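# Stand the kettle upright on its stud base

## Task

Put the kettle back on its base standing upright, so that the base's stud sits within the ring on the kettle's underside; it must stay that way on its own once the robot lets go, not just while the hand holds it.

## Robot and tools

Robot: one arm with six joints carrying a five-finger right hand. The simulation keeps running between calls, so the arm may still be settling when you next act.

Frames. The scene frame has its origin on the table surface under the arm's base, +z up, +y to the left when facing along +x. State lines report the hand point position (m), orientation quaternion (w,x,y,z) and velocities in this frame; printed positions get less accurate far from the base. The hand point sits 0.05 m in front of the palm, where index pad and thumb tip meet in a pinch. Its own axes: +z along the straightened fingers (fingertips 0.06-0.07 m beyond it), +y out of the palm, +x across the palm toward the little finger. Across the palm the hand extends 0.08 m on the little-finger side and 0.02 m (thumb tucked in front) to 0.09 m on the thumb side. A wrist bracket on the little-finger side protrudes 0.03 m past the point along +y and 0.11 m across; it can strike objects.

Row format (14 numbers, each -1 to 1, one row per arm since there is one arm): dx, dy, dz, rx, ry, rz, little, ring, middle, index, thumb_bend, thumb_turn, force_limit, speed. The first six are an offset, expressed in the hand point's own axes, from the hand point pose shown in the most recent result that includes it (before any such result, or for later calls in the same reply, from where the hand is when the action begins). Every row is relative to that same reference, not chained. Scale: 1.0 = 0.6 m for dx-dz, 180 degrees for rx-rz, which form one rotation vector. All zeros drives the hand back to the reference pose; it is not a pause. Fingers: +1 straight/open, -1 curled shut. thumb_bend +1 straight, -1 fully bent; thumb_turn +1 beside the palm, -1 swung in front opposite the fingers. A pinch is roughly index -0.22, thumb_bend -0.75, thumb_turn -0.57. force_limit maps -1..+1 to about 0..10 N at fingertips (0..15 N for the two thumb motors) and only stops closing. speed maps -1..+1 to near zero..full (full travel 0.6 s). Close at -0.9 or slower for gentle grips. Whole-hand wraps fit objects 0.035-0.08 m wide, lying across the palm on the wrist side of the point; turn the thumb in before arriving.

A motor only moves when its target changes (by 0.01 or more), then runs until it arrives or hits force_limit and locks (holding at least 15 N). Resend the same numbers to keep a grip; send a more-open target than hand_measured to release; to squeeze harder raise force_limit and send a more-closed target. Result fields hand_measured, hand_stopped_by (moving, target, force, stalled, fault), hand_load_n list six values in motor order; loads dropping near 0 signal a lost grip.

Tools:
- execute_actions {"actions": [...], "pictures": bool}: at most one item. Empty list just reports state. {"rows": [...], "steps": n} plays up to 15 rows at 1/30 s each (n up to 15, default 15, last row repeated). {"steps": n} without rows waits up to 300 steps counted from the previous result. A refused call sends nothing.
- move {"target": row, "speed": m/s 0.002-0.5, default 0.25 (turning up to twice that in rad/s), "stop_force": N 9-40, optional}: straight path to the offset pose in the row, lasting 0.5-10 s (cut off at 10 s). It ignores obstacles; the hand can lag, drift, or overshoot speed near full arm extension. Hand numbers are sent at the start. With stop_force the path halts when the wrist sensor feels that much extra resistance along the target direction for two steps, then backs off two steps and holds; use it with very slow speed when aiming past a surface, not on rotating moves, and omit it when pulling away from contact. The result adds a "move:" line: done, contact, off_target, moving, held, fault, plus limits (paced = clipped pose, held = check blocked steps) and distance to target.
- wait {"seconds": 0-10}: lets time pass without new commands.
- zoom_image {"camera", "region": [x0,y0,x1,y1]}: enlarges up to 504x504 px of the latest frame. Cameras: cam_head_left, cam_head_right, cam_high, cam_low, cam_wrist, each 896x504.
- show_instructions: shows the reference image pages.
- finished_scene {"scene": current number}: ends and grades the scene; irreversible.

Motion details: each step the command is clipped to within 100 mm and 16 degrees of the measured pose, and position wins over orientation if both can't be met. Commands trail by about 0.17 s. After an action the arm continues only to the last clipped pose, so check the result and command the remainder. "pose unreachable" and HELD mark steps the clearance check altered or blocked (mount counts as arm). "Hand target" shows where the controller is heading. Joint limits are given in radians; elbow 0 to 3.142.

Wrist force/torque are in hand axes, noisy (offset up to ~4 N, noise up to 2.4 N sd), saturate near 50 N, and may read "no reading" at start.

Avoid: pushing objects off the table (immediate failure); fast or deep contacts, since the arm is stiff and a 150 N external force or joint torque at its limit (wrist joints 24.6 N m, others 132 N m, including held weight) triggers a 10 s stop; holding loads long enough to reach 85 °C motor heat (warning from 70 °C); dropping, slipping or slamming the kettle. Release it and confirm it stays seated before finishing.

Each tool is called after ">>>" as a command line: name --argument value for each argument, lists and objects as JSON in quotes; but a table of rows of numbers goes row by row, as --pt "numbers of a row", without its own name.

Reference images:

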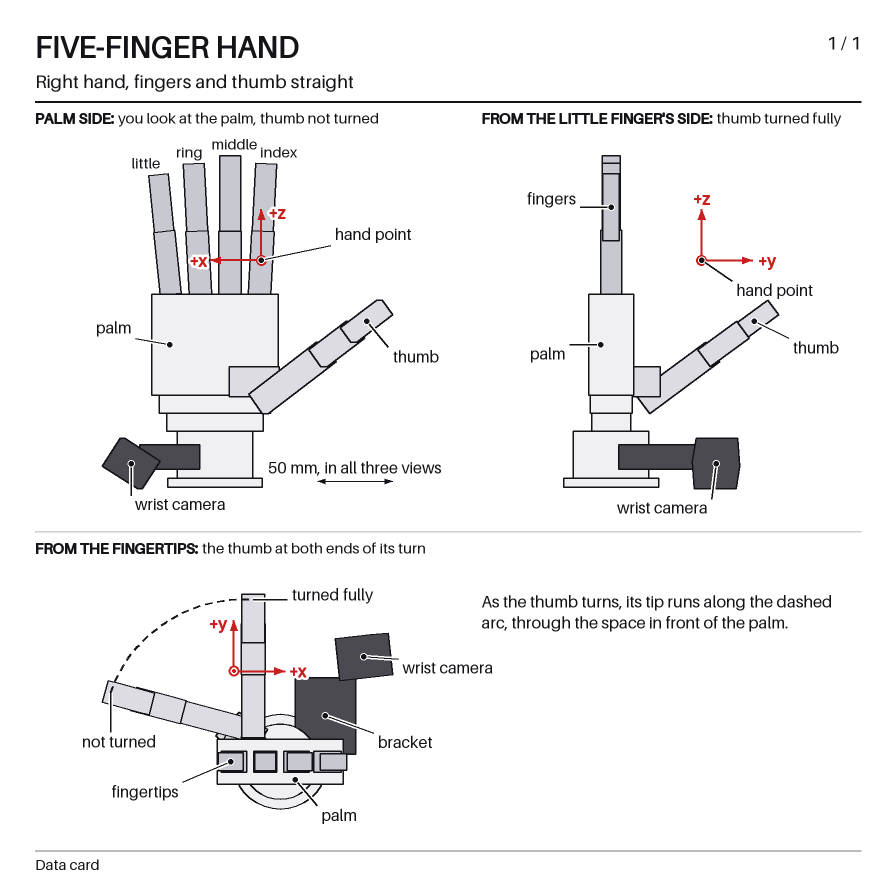

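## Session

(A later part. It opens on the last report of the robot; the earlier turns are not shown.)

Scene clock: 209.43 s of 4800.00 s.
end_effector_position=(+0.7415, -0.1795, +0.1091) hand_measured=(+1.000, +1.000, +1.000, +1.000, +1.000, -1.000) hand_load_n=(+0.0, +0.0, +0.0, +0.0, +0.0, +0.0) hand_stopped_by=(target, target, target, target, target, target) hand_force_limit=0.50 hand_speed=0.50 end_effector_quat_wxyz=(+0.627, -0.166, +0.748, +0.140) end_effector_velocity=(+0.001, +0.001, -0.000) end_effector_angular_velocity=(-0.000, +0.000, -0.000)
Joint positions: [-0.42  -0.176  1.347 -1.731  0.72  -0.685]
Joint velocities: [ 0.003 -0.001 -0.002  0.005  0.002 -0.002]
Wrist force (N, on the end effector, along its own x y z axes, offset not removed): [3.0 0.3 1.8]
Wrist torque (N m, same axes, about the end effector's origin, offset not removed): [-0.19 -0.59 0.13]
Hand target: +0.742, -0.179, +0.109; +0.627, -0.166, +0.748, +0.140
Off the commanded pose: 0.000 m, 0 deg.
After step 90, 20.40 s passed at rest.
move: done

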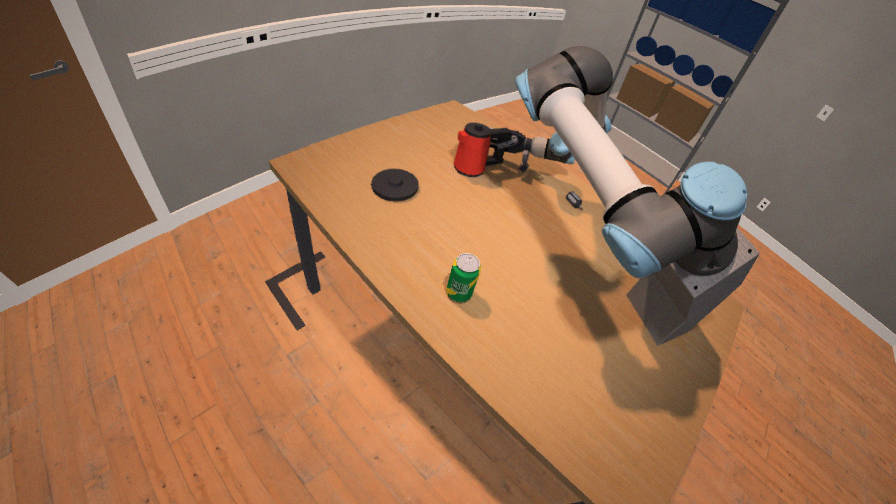

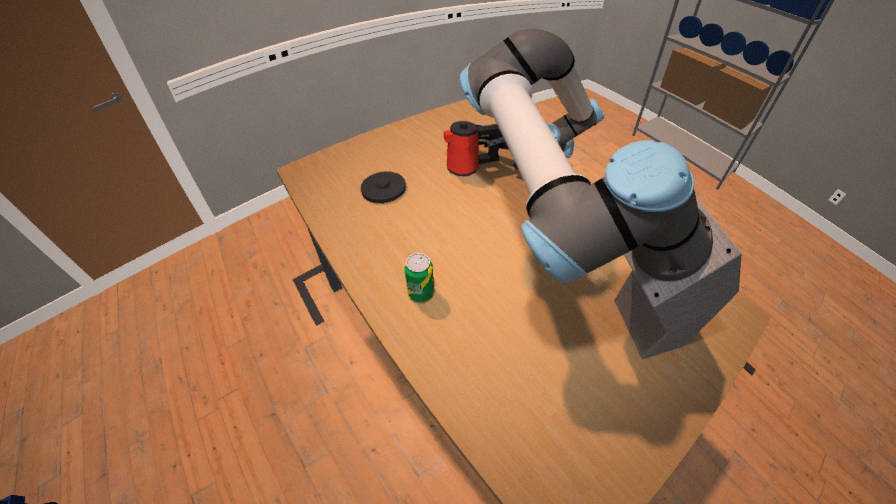

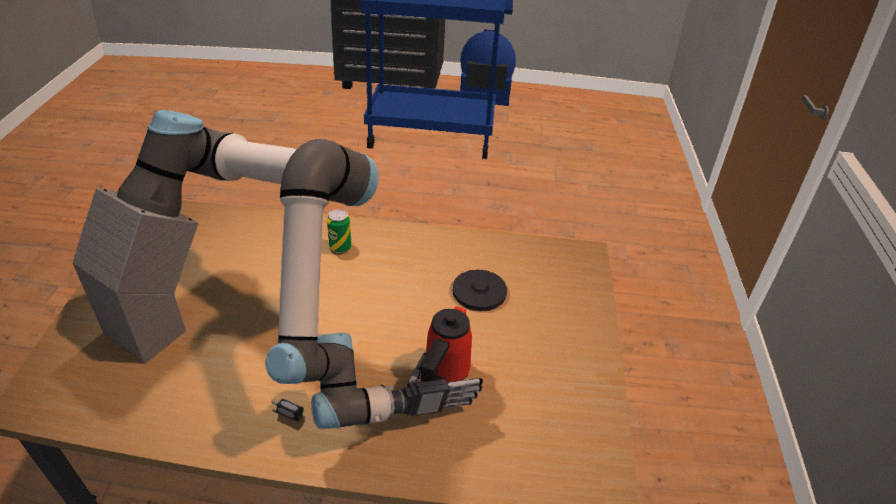

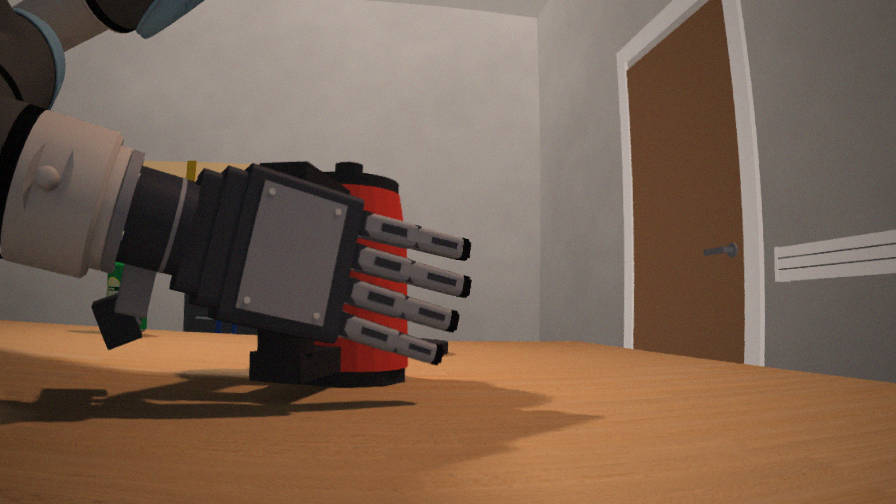

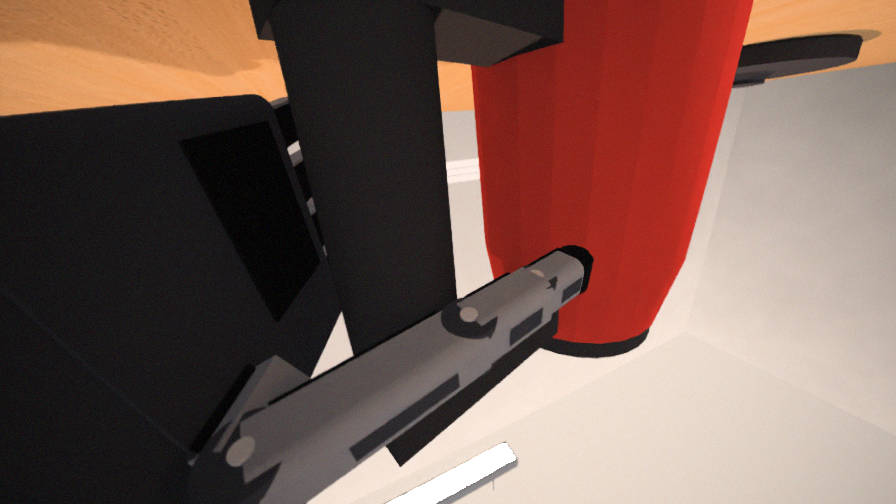

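>>> move --target '[-0.003,0,0,0,-0.025,0,-0.15,-0.15,-0.15,-0.15,1,-1,-0.6,-0.2]' --speed 0.08

Scene clock: 213.17 s of 4800.00 s.
end_effector_position=(+0.7418, -0.1793, +0.1109) hand_measured=(-0.150, -0.150, -0.150, -0.150, +1.000, -1.000) hand_load_n=(+0.0, +0.0, +0.0, +0.0, +0.0, +0.0) hand_stopped_by=(target, target, target, target, target, target) hand_force_limit=-0.60 hand_speed=-0.20 end_effector_quat_wxyz=(+0.656, -0.160, +0.723, +0.146) end_effector_velocity=(+0.000, -0.000, +0.000) end_effector_angular_velocity=(+0.000, -0.001, -0.001)
Joint positions: [-0.401 -0.141  1.328 -1.807  0.797 -0.649]
Joint velocities: [ 0.     0.    -0.    -0.     0.002 -0.   ]
Wrist force (N, on the end effector, along its own x y z axes, offset not removed): [0.0 -2.3 1.6]
Wrist torque (N m, same axes, about the end effector's origin, offset not removed): [-0.57 -0.13 -0.10]
Hand target: +0.742, -0.179, +0.111; +0.656, -0.160, +0.723, +0.146
Off the commanded pose: 0.000 m, 0 deg.
move: done

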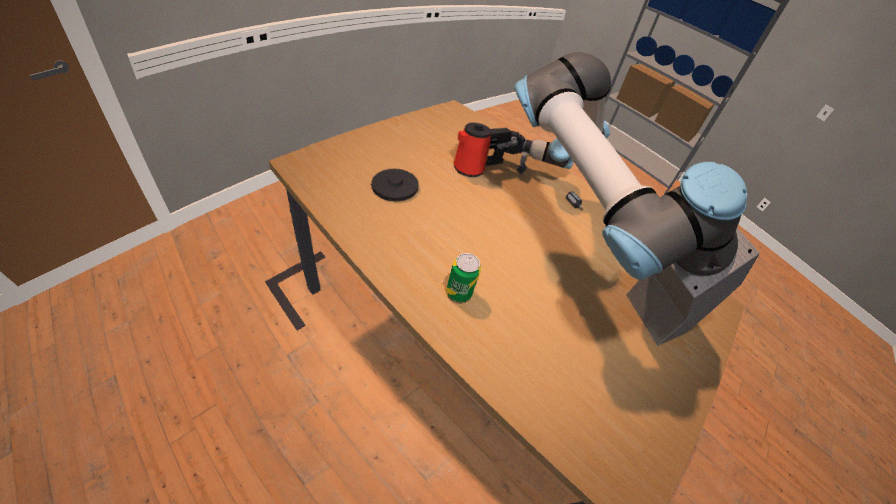

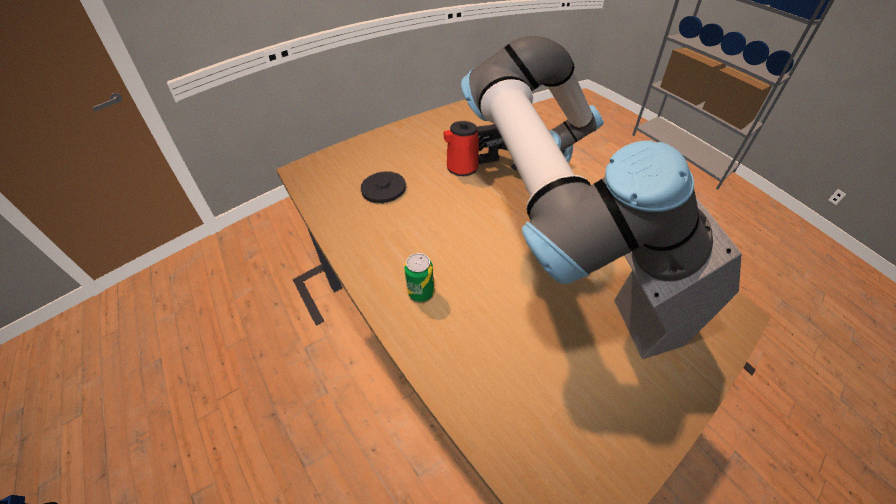

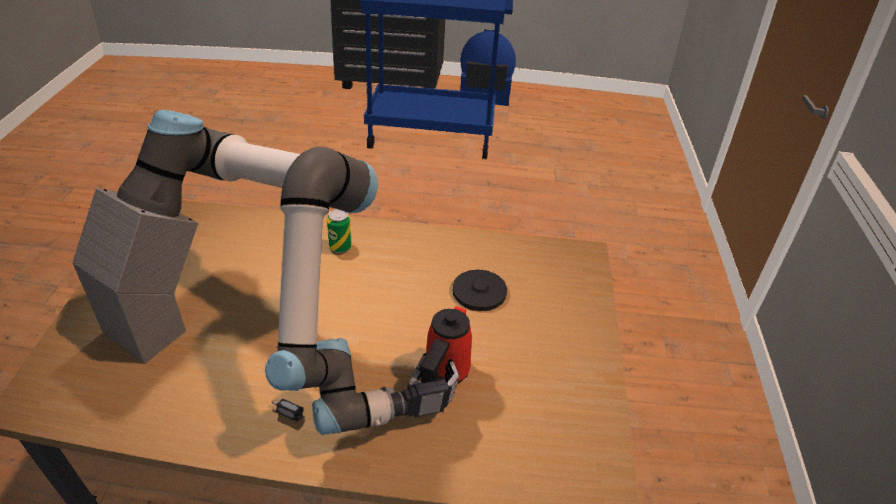

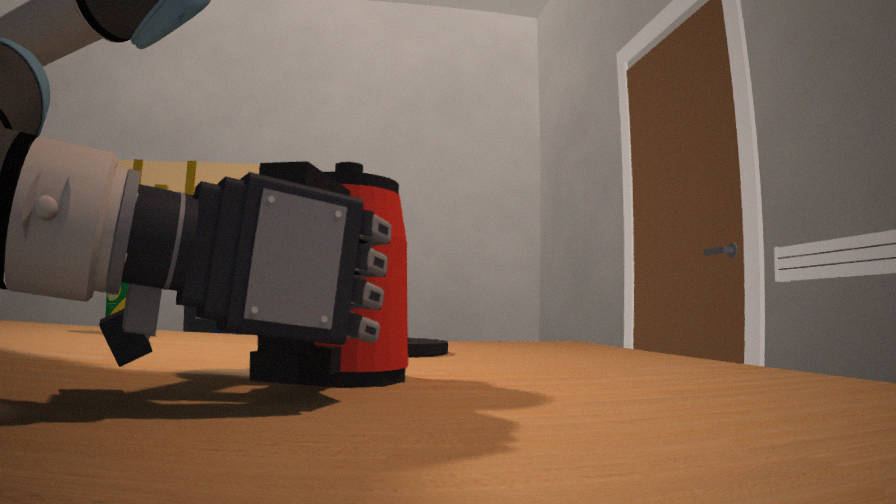

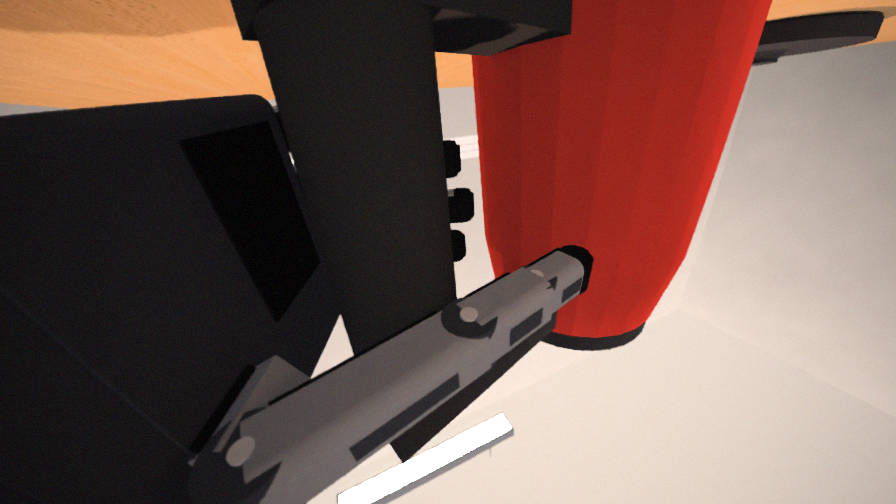

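>>> move --target '[0,0.022,0.005,0,0,0,-0.35,-0.35,-0.35,-0.35,1,-1,-0.6,-0.75]' --speed 0.03

>>> move --target '[0,0,0,0,0,0,-1,-1,-1,-1,-1,-1,0.6,-0.6]' --speed 0.03

Scene clock: 217.43 s of 4800.00 s.
end_effector_position=(+0.7390, -0.1662, +0.1107) hand_measured=(-0.350, -0.350, -0.350, -0.350, +1.000, -1.000) hand_load_n=(+0.0, +0.0, +0.0, +0.0, +0.0, +0.0) hand_stopped_by=(target, target, target, target, target, target) hand_force_limit=-0.60 hand_speed=-0.75 end_effector_quat_wxyz=(+0.656, -0.160, +0.723, +0.146) end_effector_velocity=(-0.000, +0.001, +0.000) end_effector_angular_velocity=(+0.000, -0.000, -0.001)
Joint positions: [-0.389 -0.162  1.363 -1.814  0.807 -0.659]
Joint velocities: [ 0.    -0.002  0.004 -0.001  0.001 -0.001]
Wrist force (N, on the end effector, along its own x y z axes, offset not removed): [1.6 -1.7 2.5]
Wrist torque (N m, same axes, about the end effector's origin, offset not removed): [-0.42 -0.28 -0.14]
Hand target: +0.739, -0.166, +0.111; +0.656, -0.160, +0.723, +0.146
Off the commanded pose: 0.000 m, 0 deg.
After step 90, 0.47 s passed at rest.
move: done

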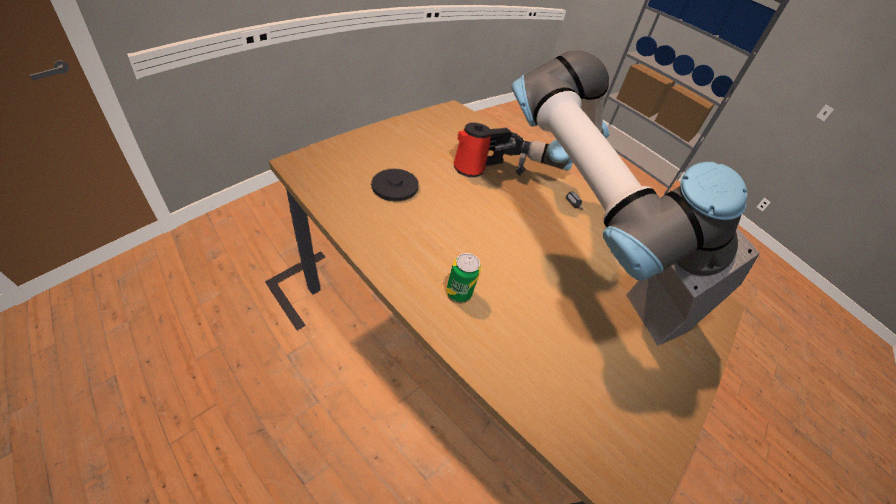

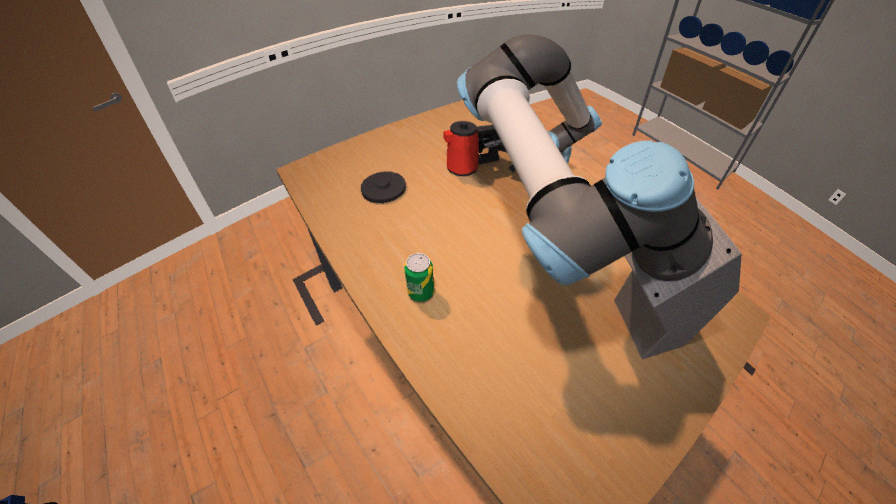

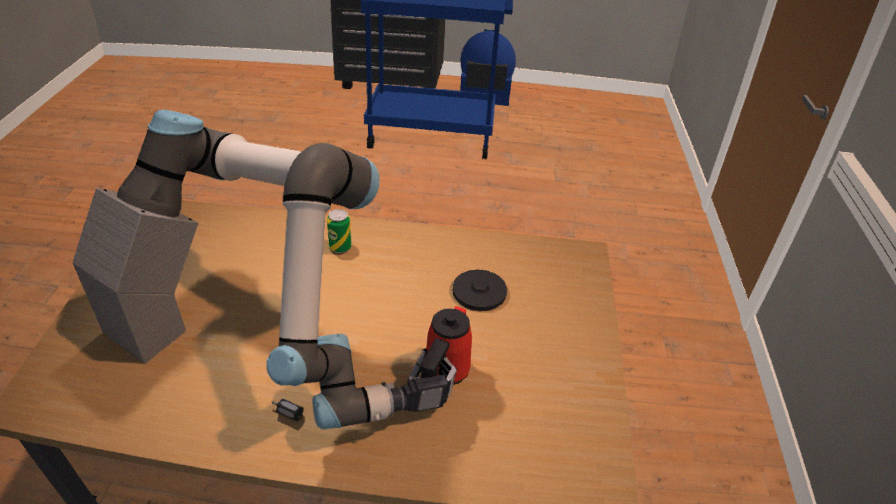

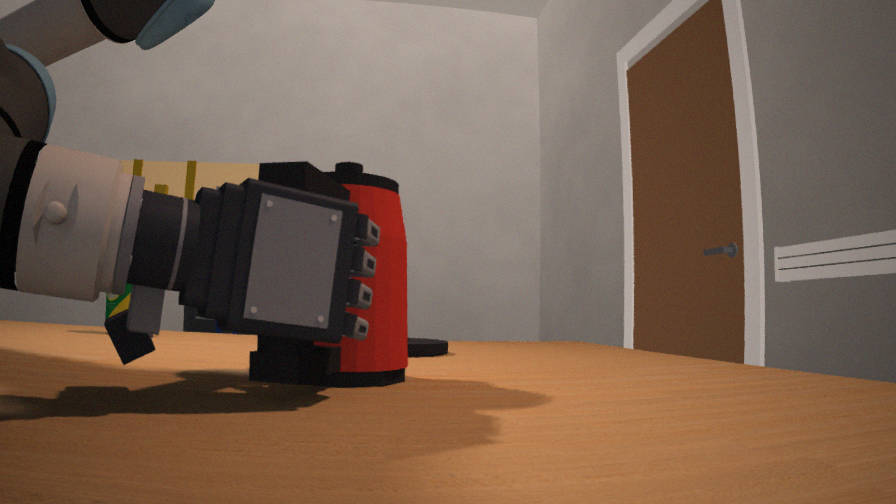

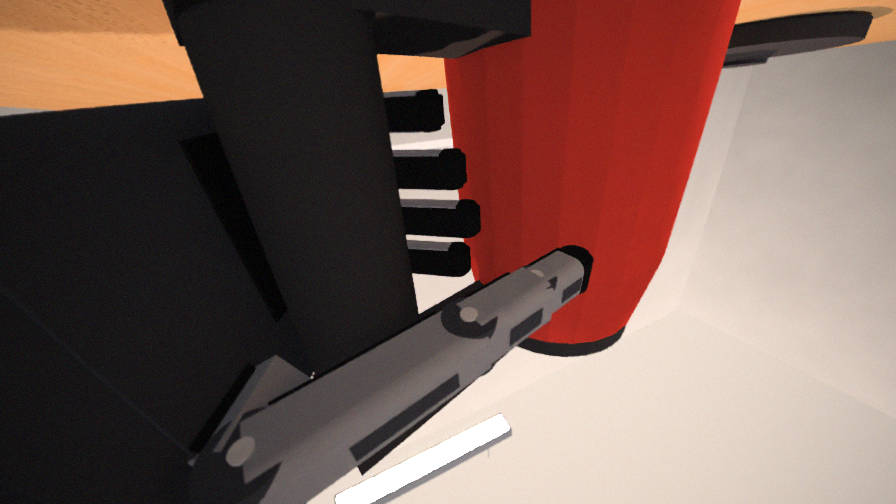

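Scene clock: 219.03 s of 4800.00 s.
end_effector_position=(+0.7390, -0.1662, +0.1106) hand_measured=(-0.900, -0.900, -0.922, -0.942, +0.474, -1.000) hand_load_n=(+9.5, +8.0, +10.0, +10.5, +11.5, +1.5) hand_stopped_by=(force, force, force, force, force, target) hand_force_limit=0.60 hand_speed=-0.60 end_effector_quat_wxyz=(+0.656, -0.160, +0.723, +0.146) end_effector_velocity=(+0.000, -0.001, +0.001) end_effector_angular_velocity=(-0.001, -0.002, -0.002)
Joint positions: [-0.389 -0.162  1.363 -1.814  0.807 -0.659]
Joint velocities: [-0.002 -0.    -0.    -0.     0.     0.   ]
Wrist force (N, on the end effector, along its own x y z axes, offset not removed): [2.0 0.4 1.4]
Wrist torque (N m, same axes, about the end effector's origin, offset not removed): [-0.41 -0.58 0.00]
Hand target: +0.739, -0.166, +0.111; +0.656, -0.160, +0.723, +0.146
Off the commanded pose: 0.000 m, 0 deg.
move: done

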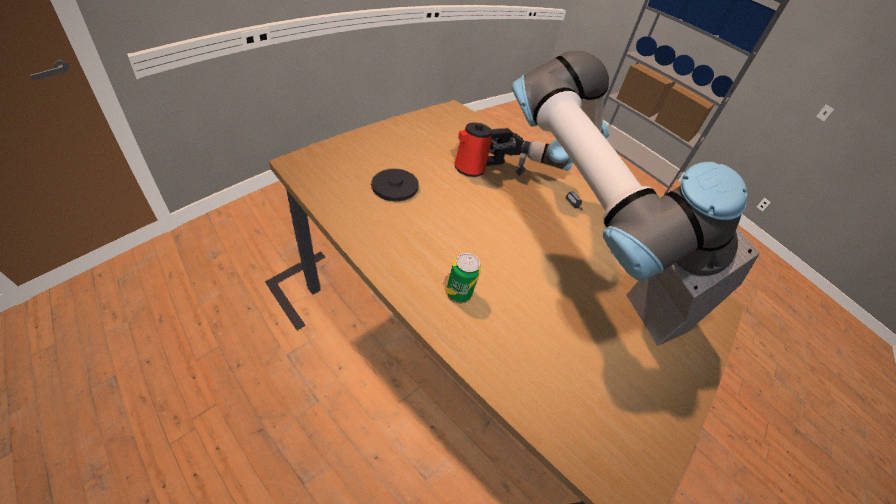

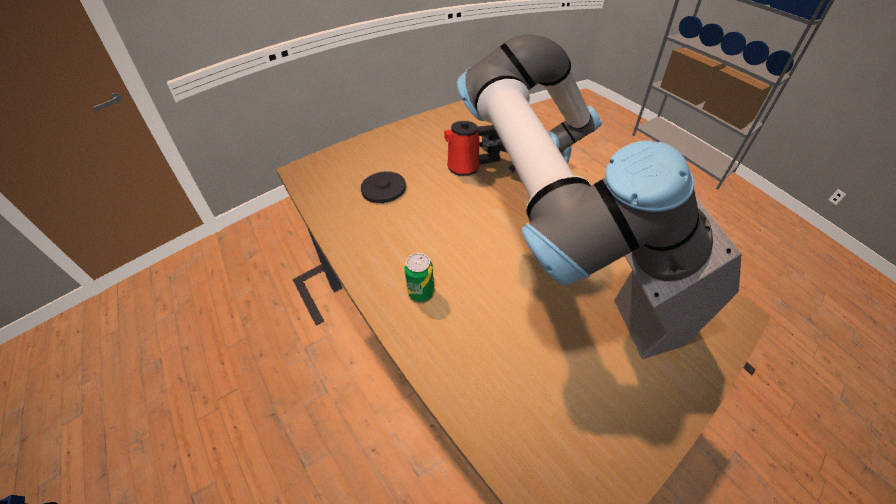

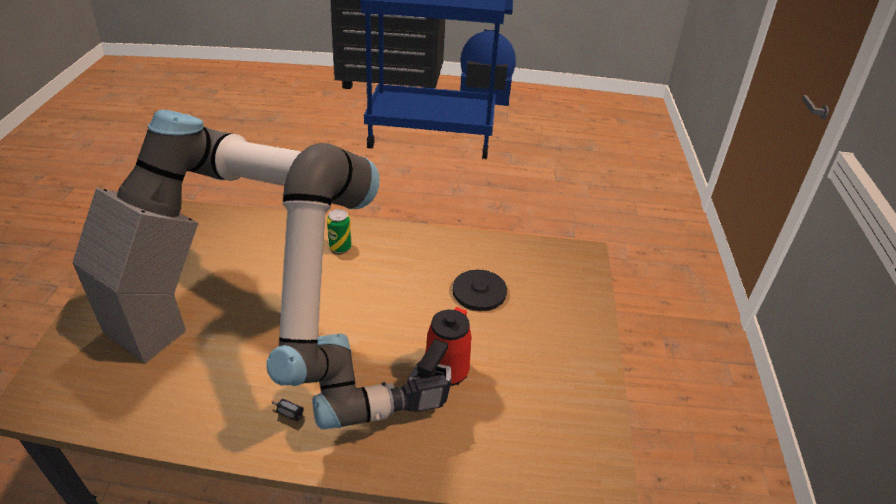

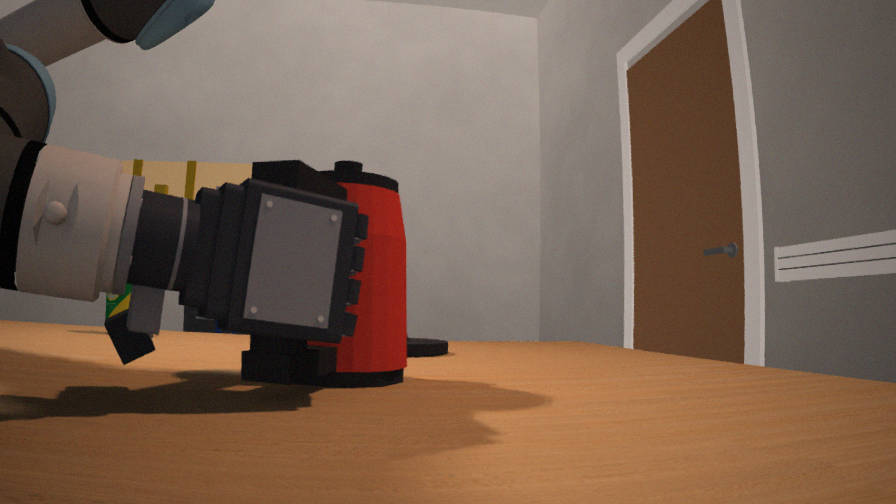

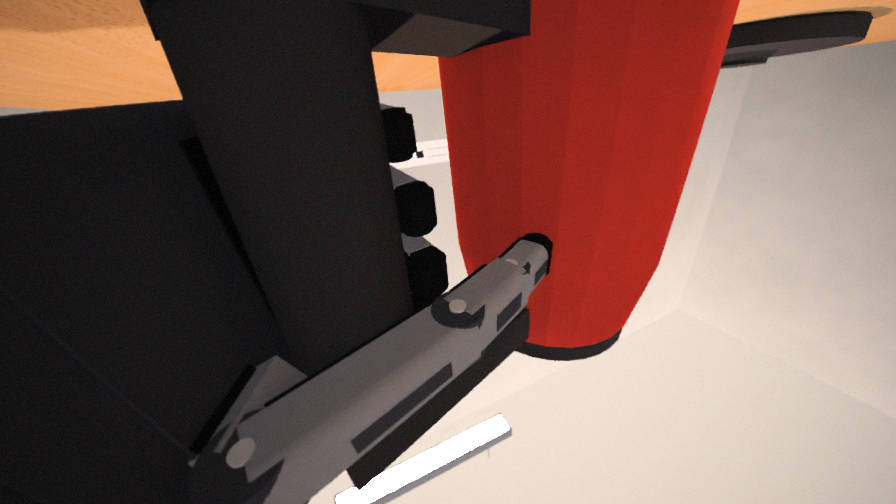

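>>> move --target '[-0.0912,0,-0.0088,0,0,0,-1,-1,-1,-1,-1,-1,0.6,-0.6]' --speed 0.07

>>> move --target '[-0.0275,0.3516,0.2858,0,0,0,-1,-1,-1,-1,-1,-1,0.6,-0.6]' --speed 0.15

Scene clock: 231.37 s of 4800.00 s.
end_effector_position=(+0.7391, -0.1663, +0.1655) hand_measured=(-0.900, -0.900, -0.922, -0.940, +0.474, -1.000) hand_load_n=(+4.0, +5.5, +9.5, +13.5, +8.0, +2.5) hand_stopped_by=(force, force, force, force, force, target) hand_force_limit=0.60 hand_speed=-0.60 end_effector_quat_wxyz=(+0.656, -0.160, +0.723, +0.146) end_effector_velocity=(-0.000, +0.000, +0.001) end_effector_angular_velocity=(-0.000, +0.001, +0.001)
Joint positions: [-0.445 -0.258  1.455 -1.844  0.762 -0.612]
Joint velocities: [-0.001 -0.002  0.002 -0.001 -0.002  0.001]
Wrist force (N, on the end effector, along its own x y z axes, offset not removed): [9.1 -2.4 3.9]
Wrist torque (N m, same axes, about the end effector's origin, offset not removed): [-0.57 -0.64 -0.19]
Hand target: +0.739, -0.166, +0.166; +0.656, -0.160, +0.723, +0.146
Off the commanded pose: 0.000 m, 0 deg.
After step 90, 8.13 s passed at rest.
move: done

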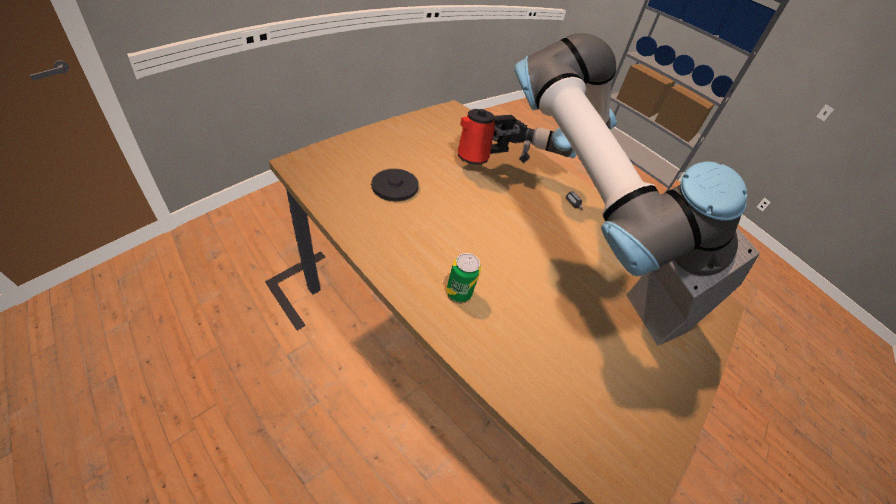

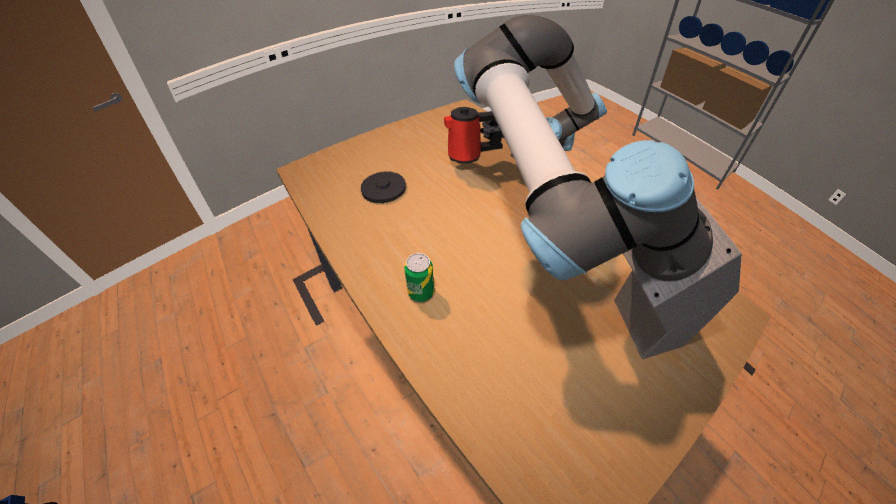

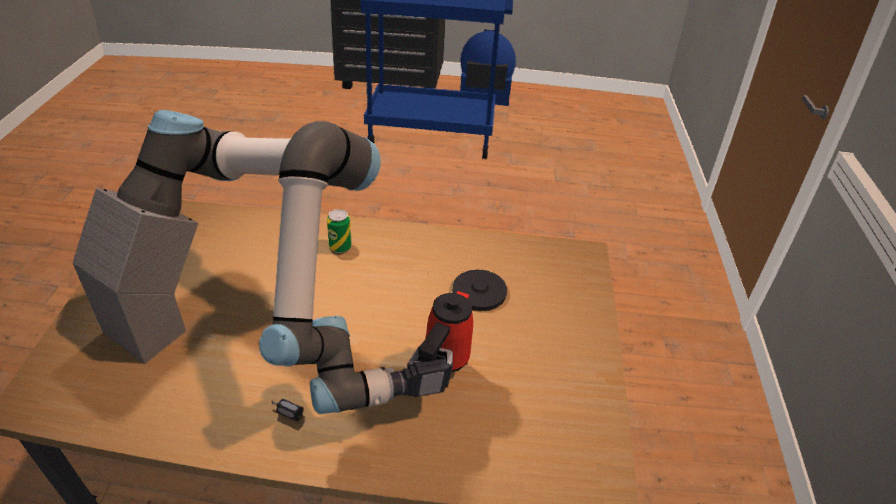

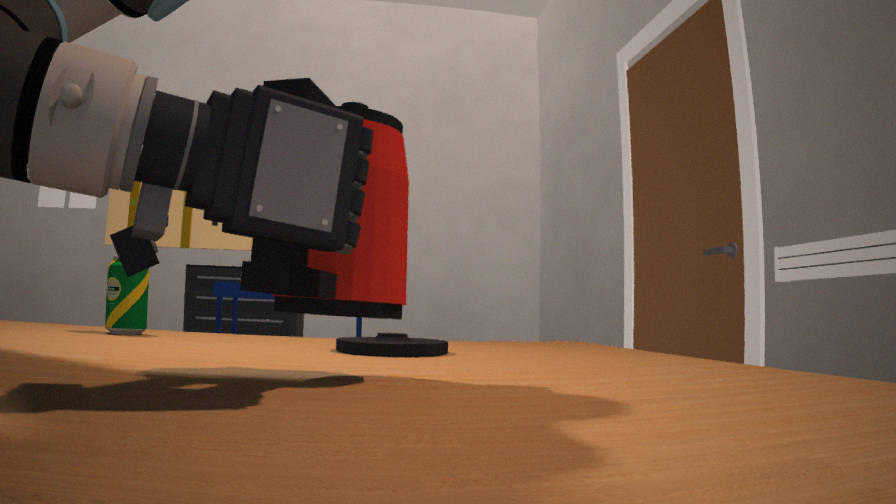

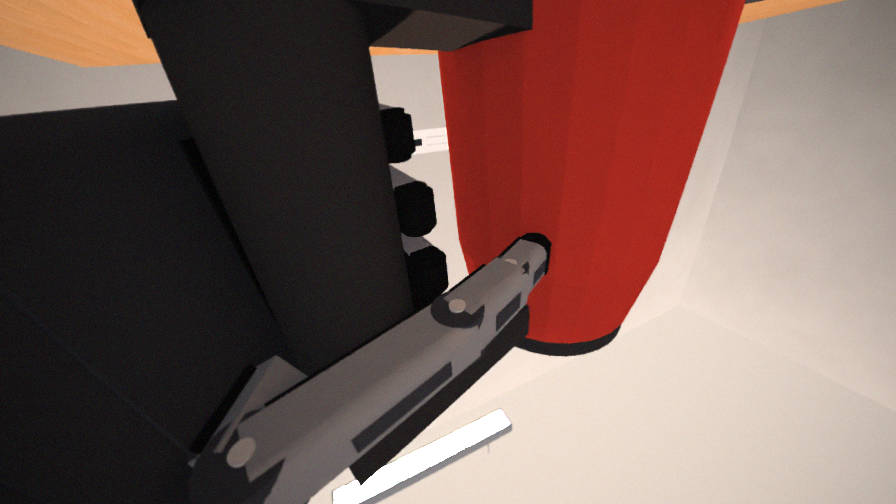

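Scene clock: 233.67 s of 4800.00 s.
end_effector_position=(+0.8063, +0.0975, +0.1661) hand_measured=(-0.900, -0.900, -0.922, -0.940, +0.474, -1.000) hand_load_n=(+4.0, +5.5, +9.5, +13.5, +8.0, +2.5) hand_stopped_by=(force, force, force, force, force, target) hand_force_limit=0.60 hand_speed=-0.60 end_effector_quat_wxyz=(+0.656, -0.160, +0.723, +0.146) end_effector_velocity=(+0.001, +0.000, +0.000) end_effector_angular_velocity=(-0.001, +0.000, -0.001)
Joint positions: [-0.105 -0.614  1.584 -1.471  1.049 -0.846]
Joint velocities: [ 0.    -0.001 -0.001  0.004  0.    -0.001]
Wrist force (N, on the end effector, along its own x y z axes, offset not removed): [5.0 -1.2 3.2]
Wrist torque (N m, same axes, about the end effector's origin, offset not removed): [-0.38 0.01 -0.38]
Hand target: +0.806, +0.098, +0.166; +0.656, -0.160, +0.723, +0.146
Off the commanded pose: 0.001 m, 0 deg.
move: done

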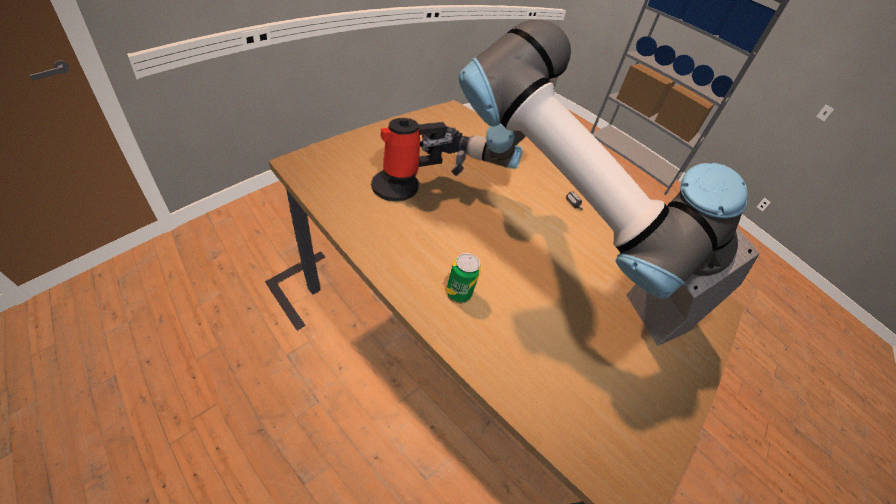

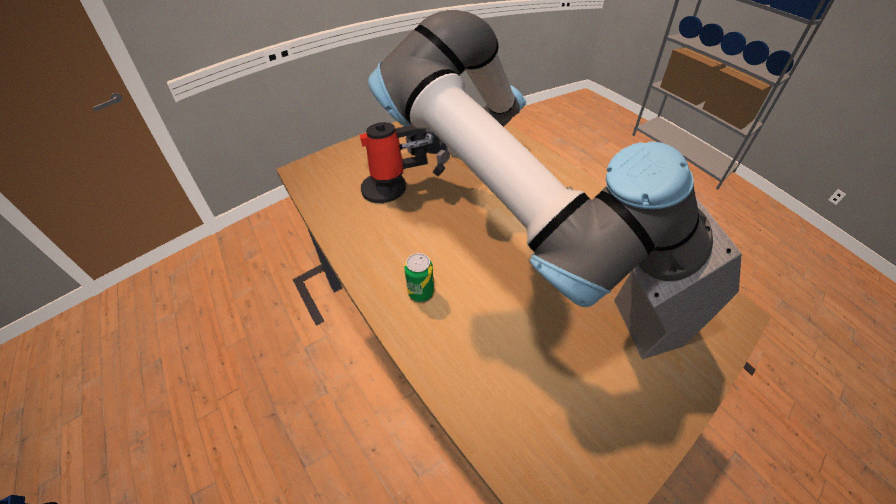

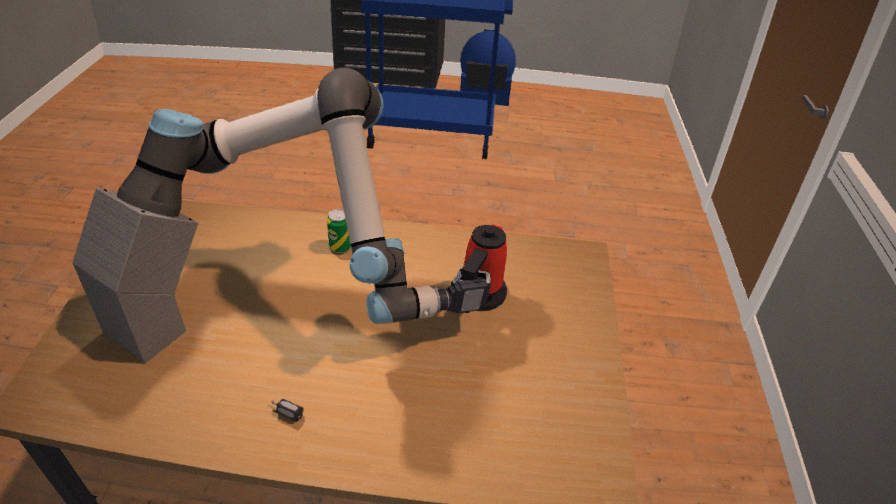

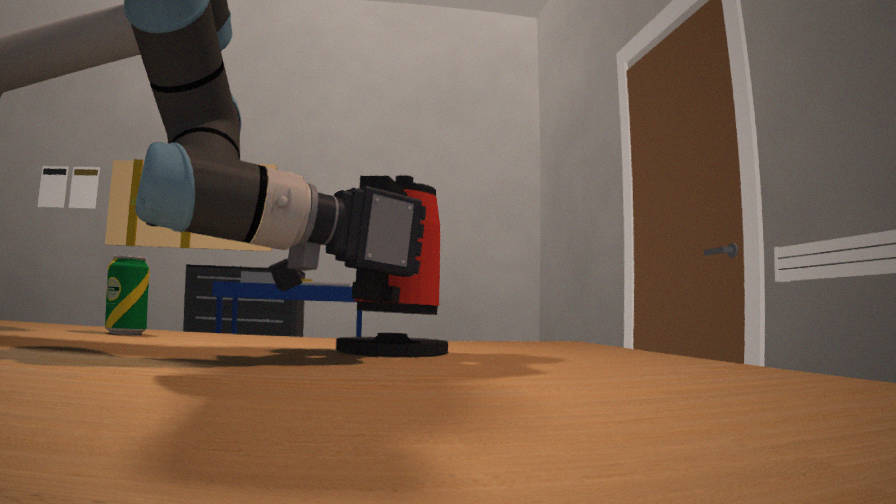

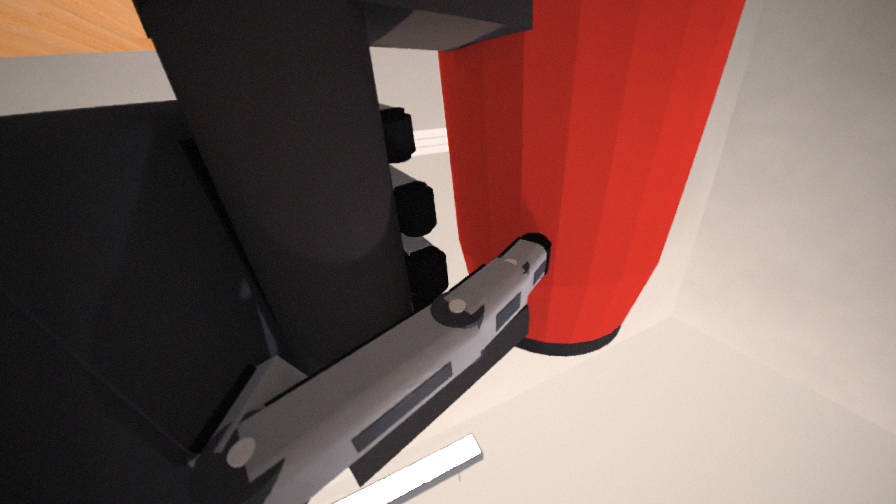

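>>> zoom_image --camera "cam_low" --region '[320, 270, 470, 370]'

>>> zoom_image --camera "cam_head_left" --region '[350, 110, 450, 210]'

>>> zoom_image --camera "cam_head_right" --region '[340, 115, 440, 215]'

Region (320, 270, 470, 370) of cam_low's 896x504 image, scaled by 3.360, with more detail than that image has.

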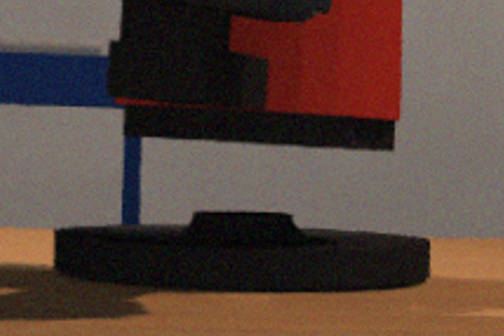

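Region (350, 110, 450, 210) of cam_head_left's 896x504 image, scaled by 5.040, with more detail than that image has.

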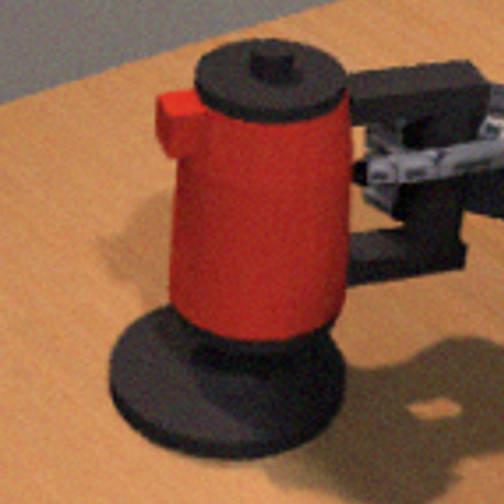

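Region (340, 115, 440, 215) of cam_head_right's 896x504 image, scaled by 5.040, with more detail than that image has.

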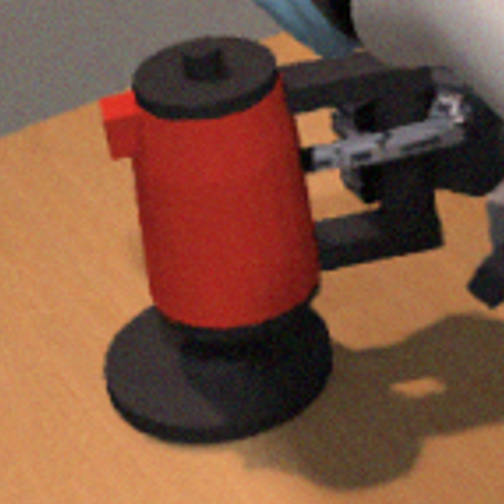

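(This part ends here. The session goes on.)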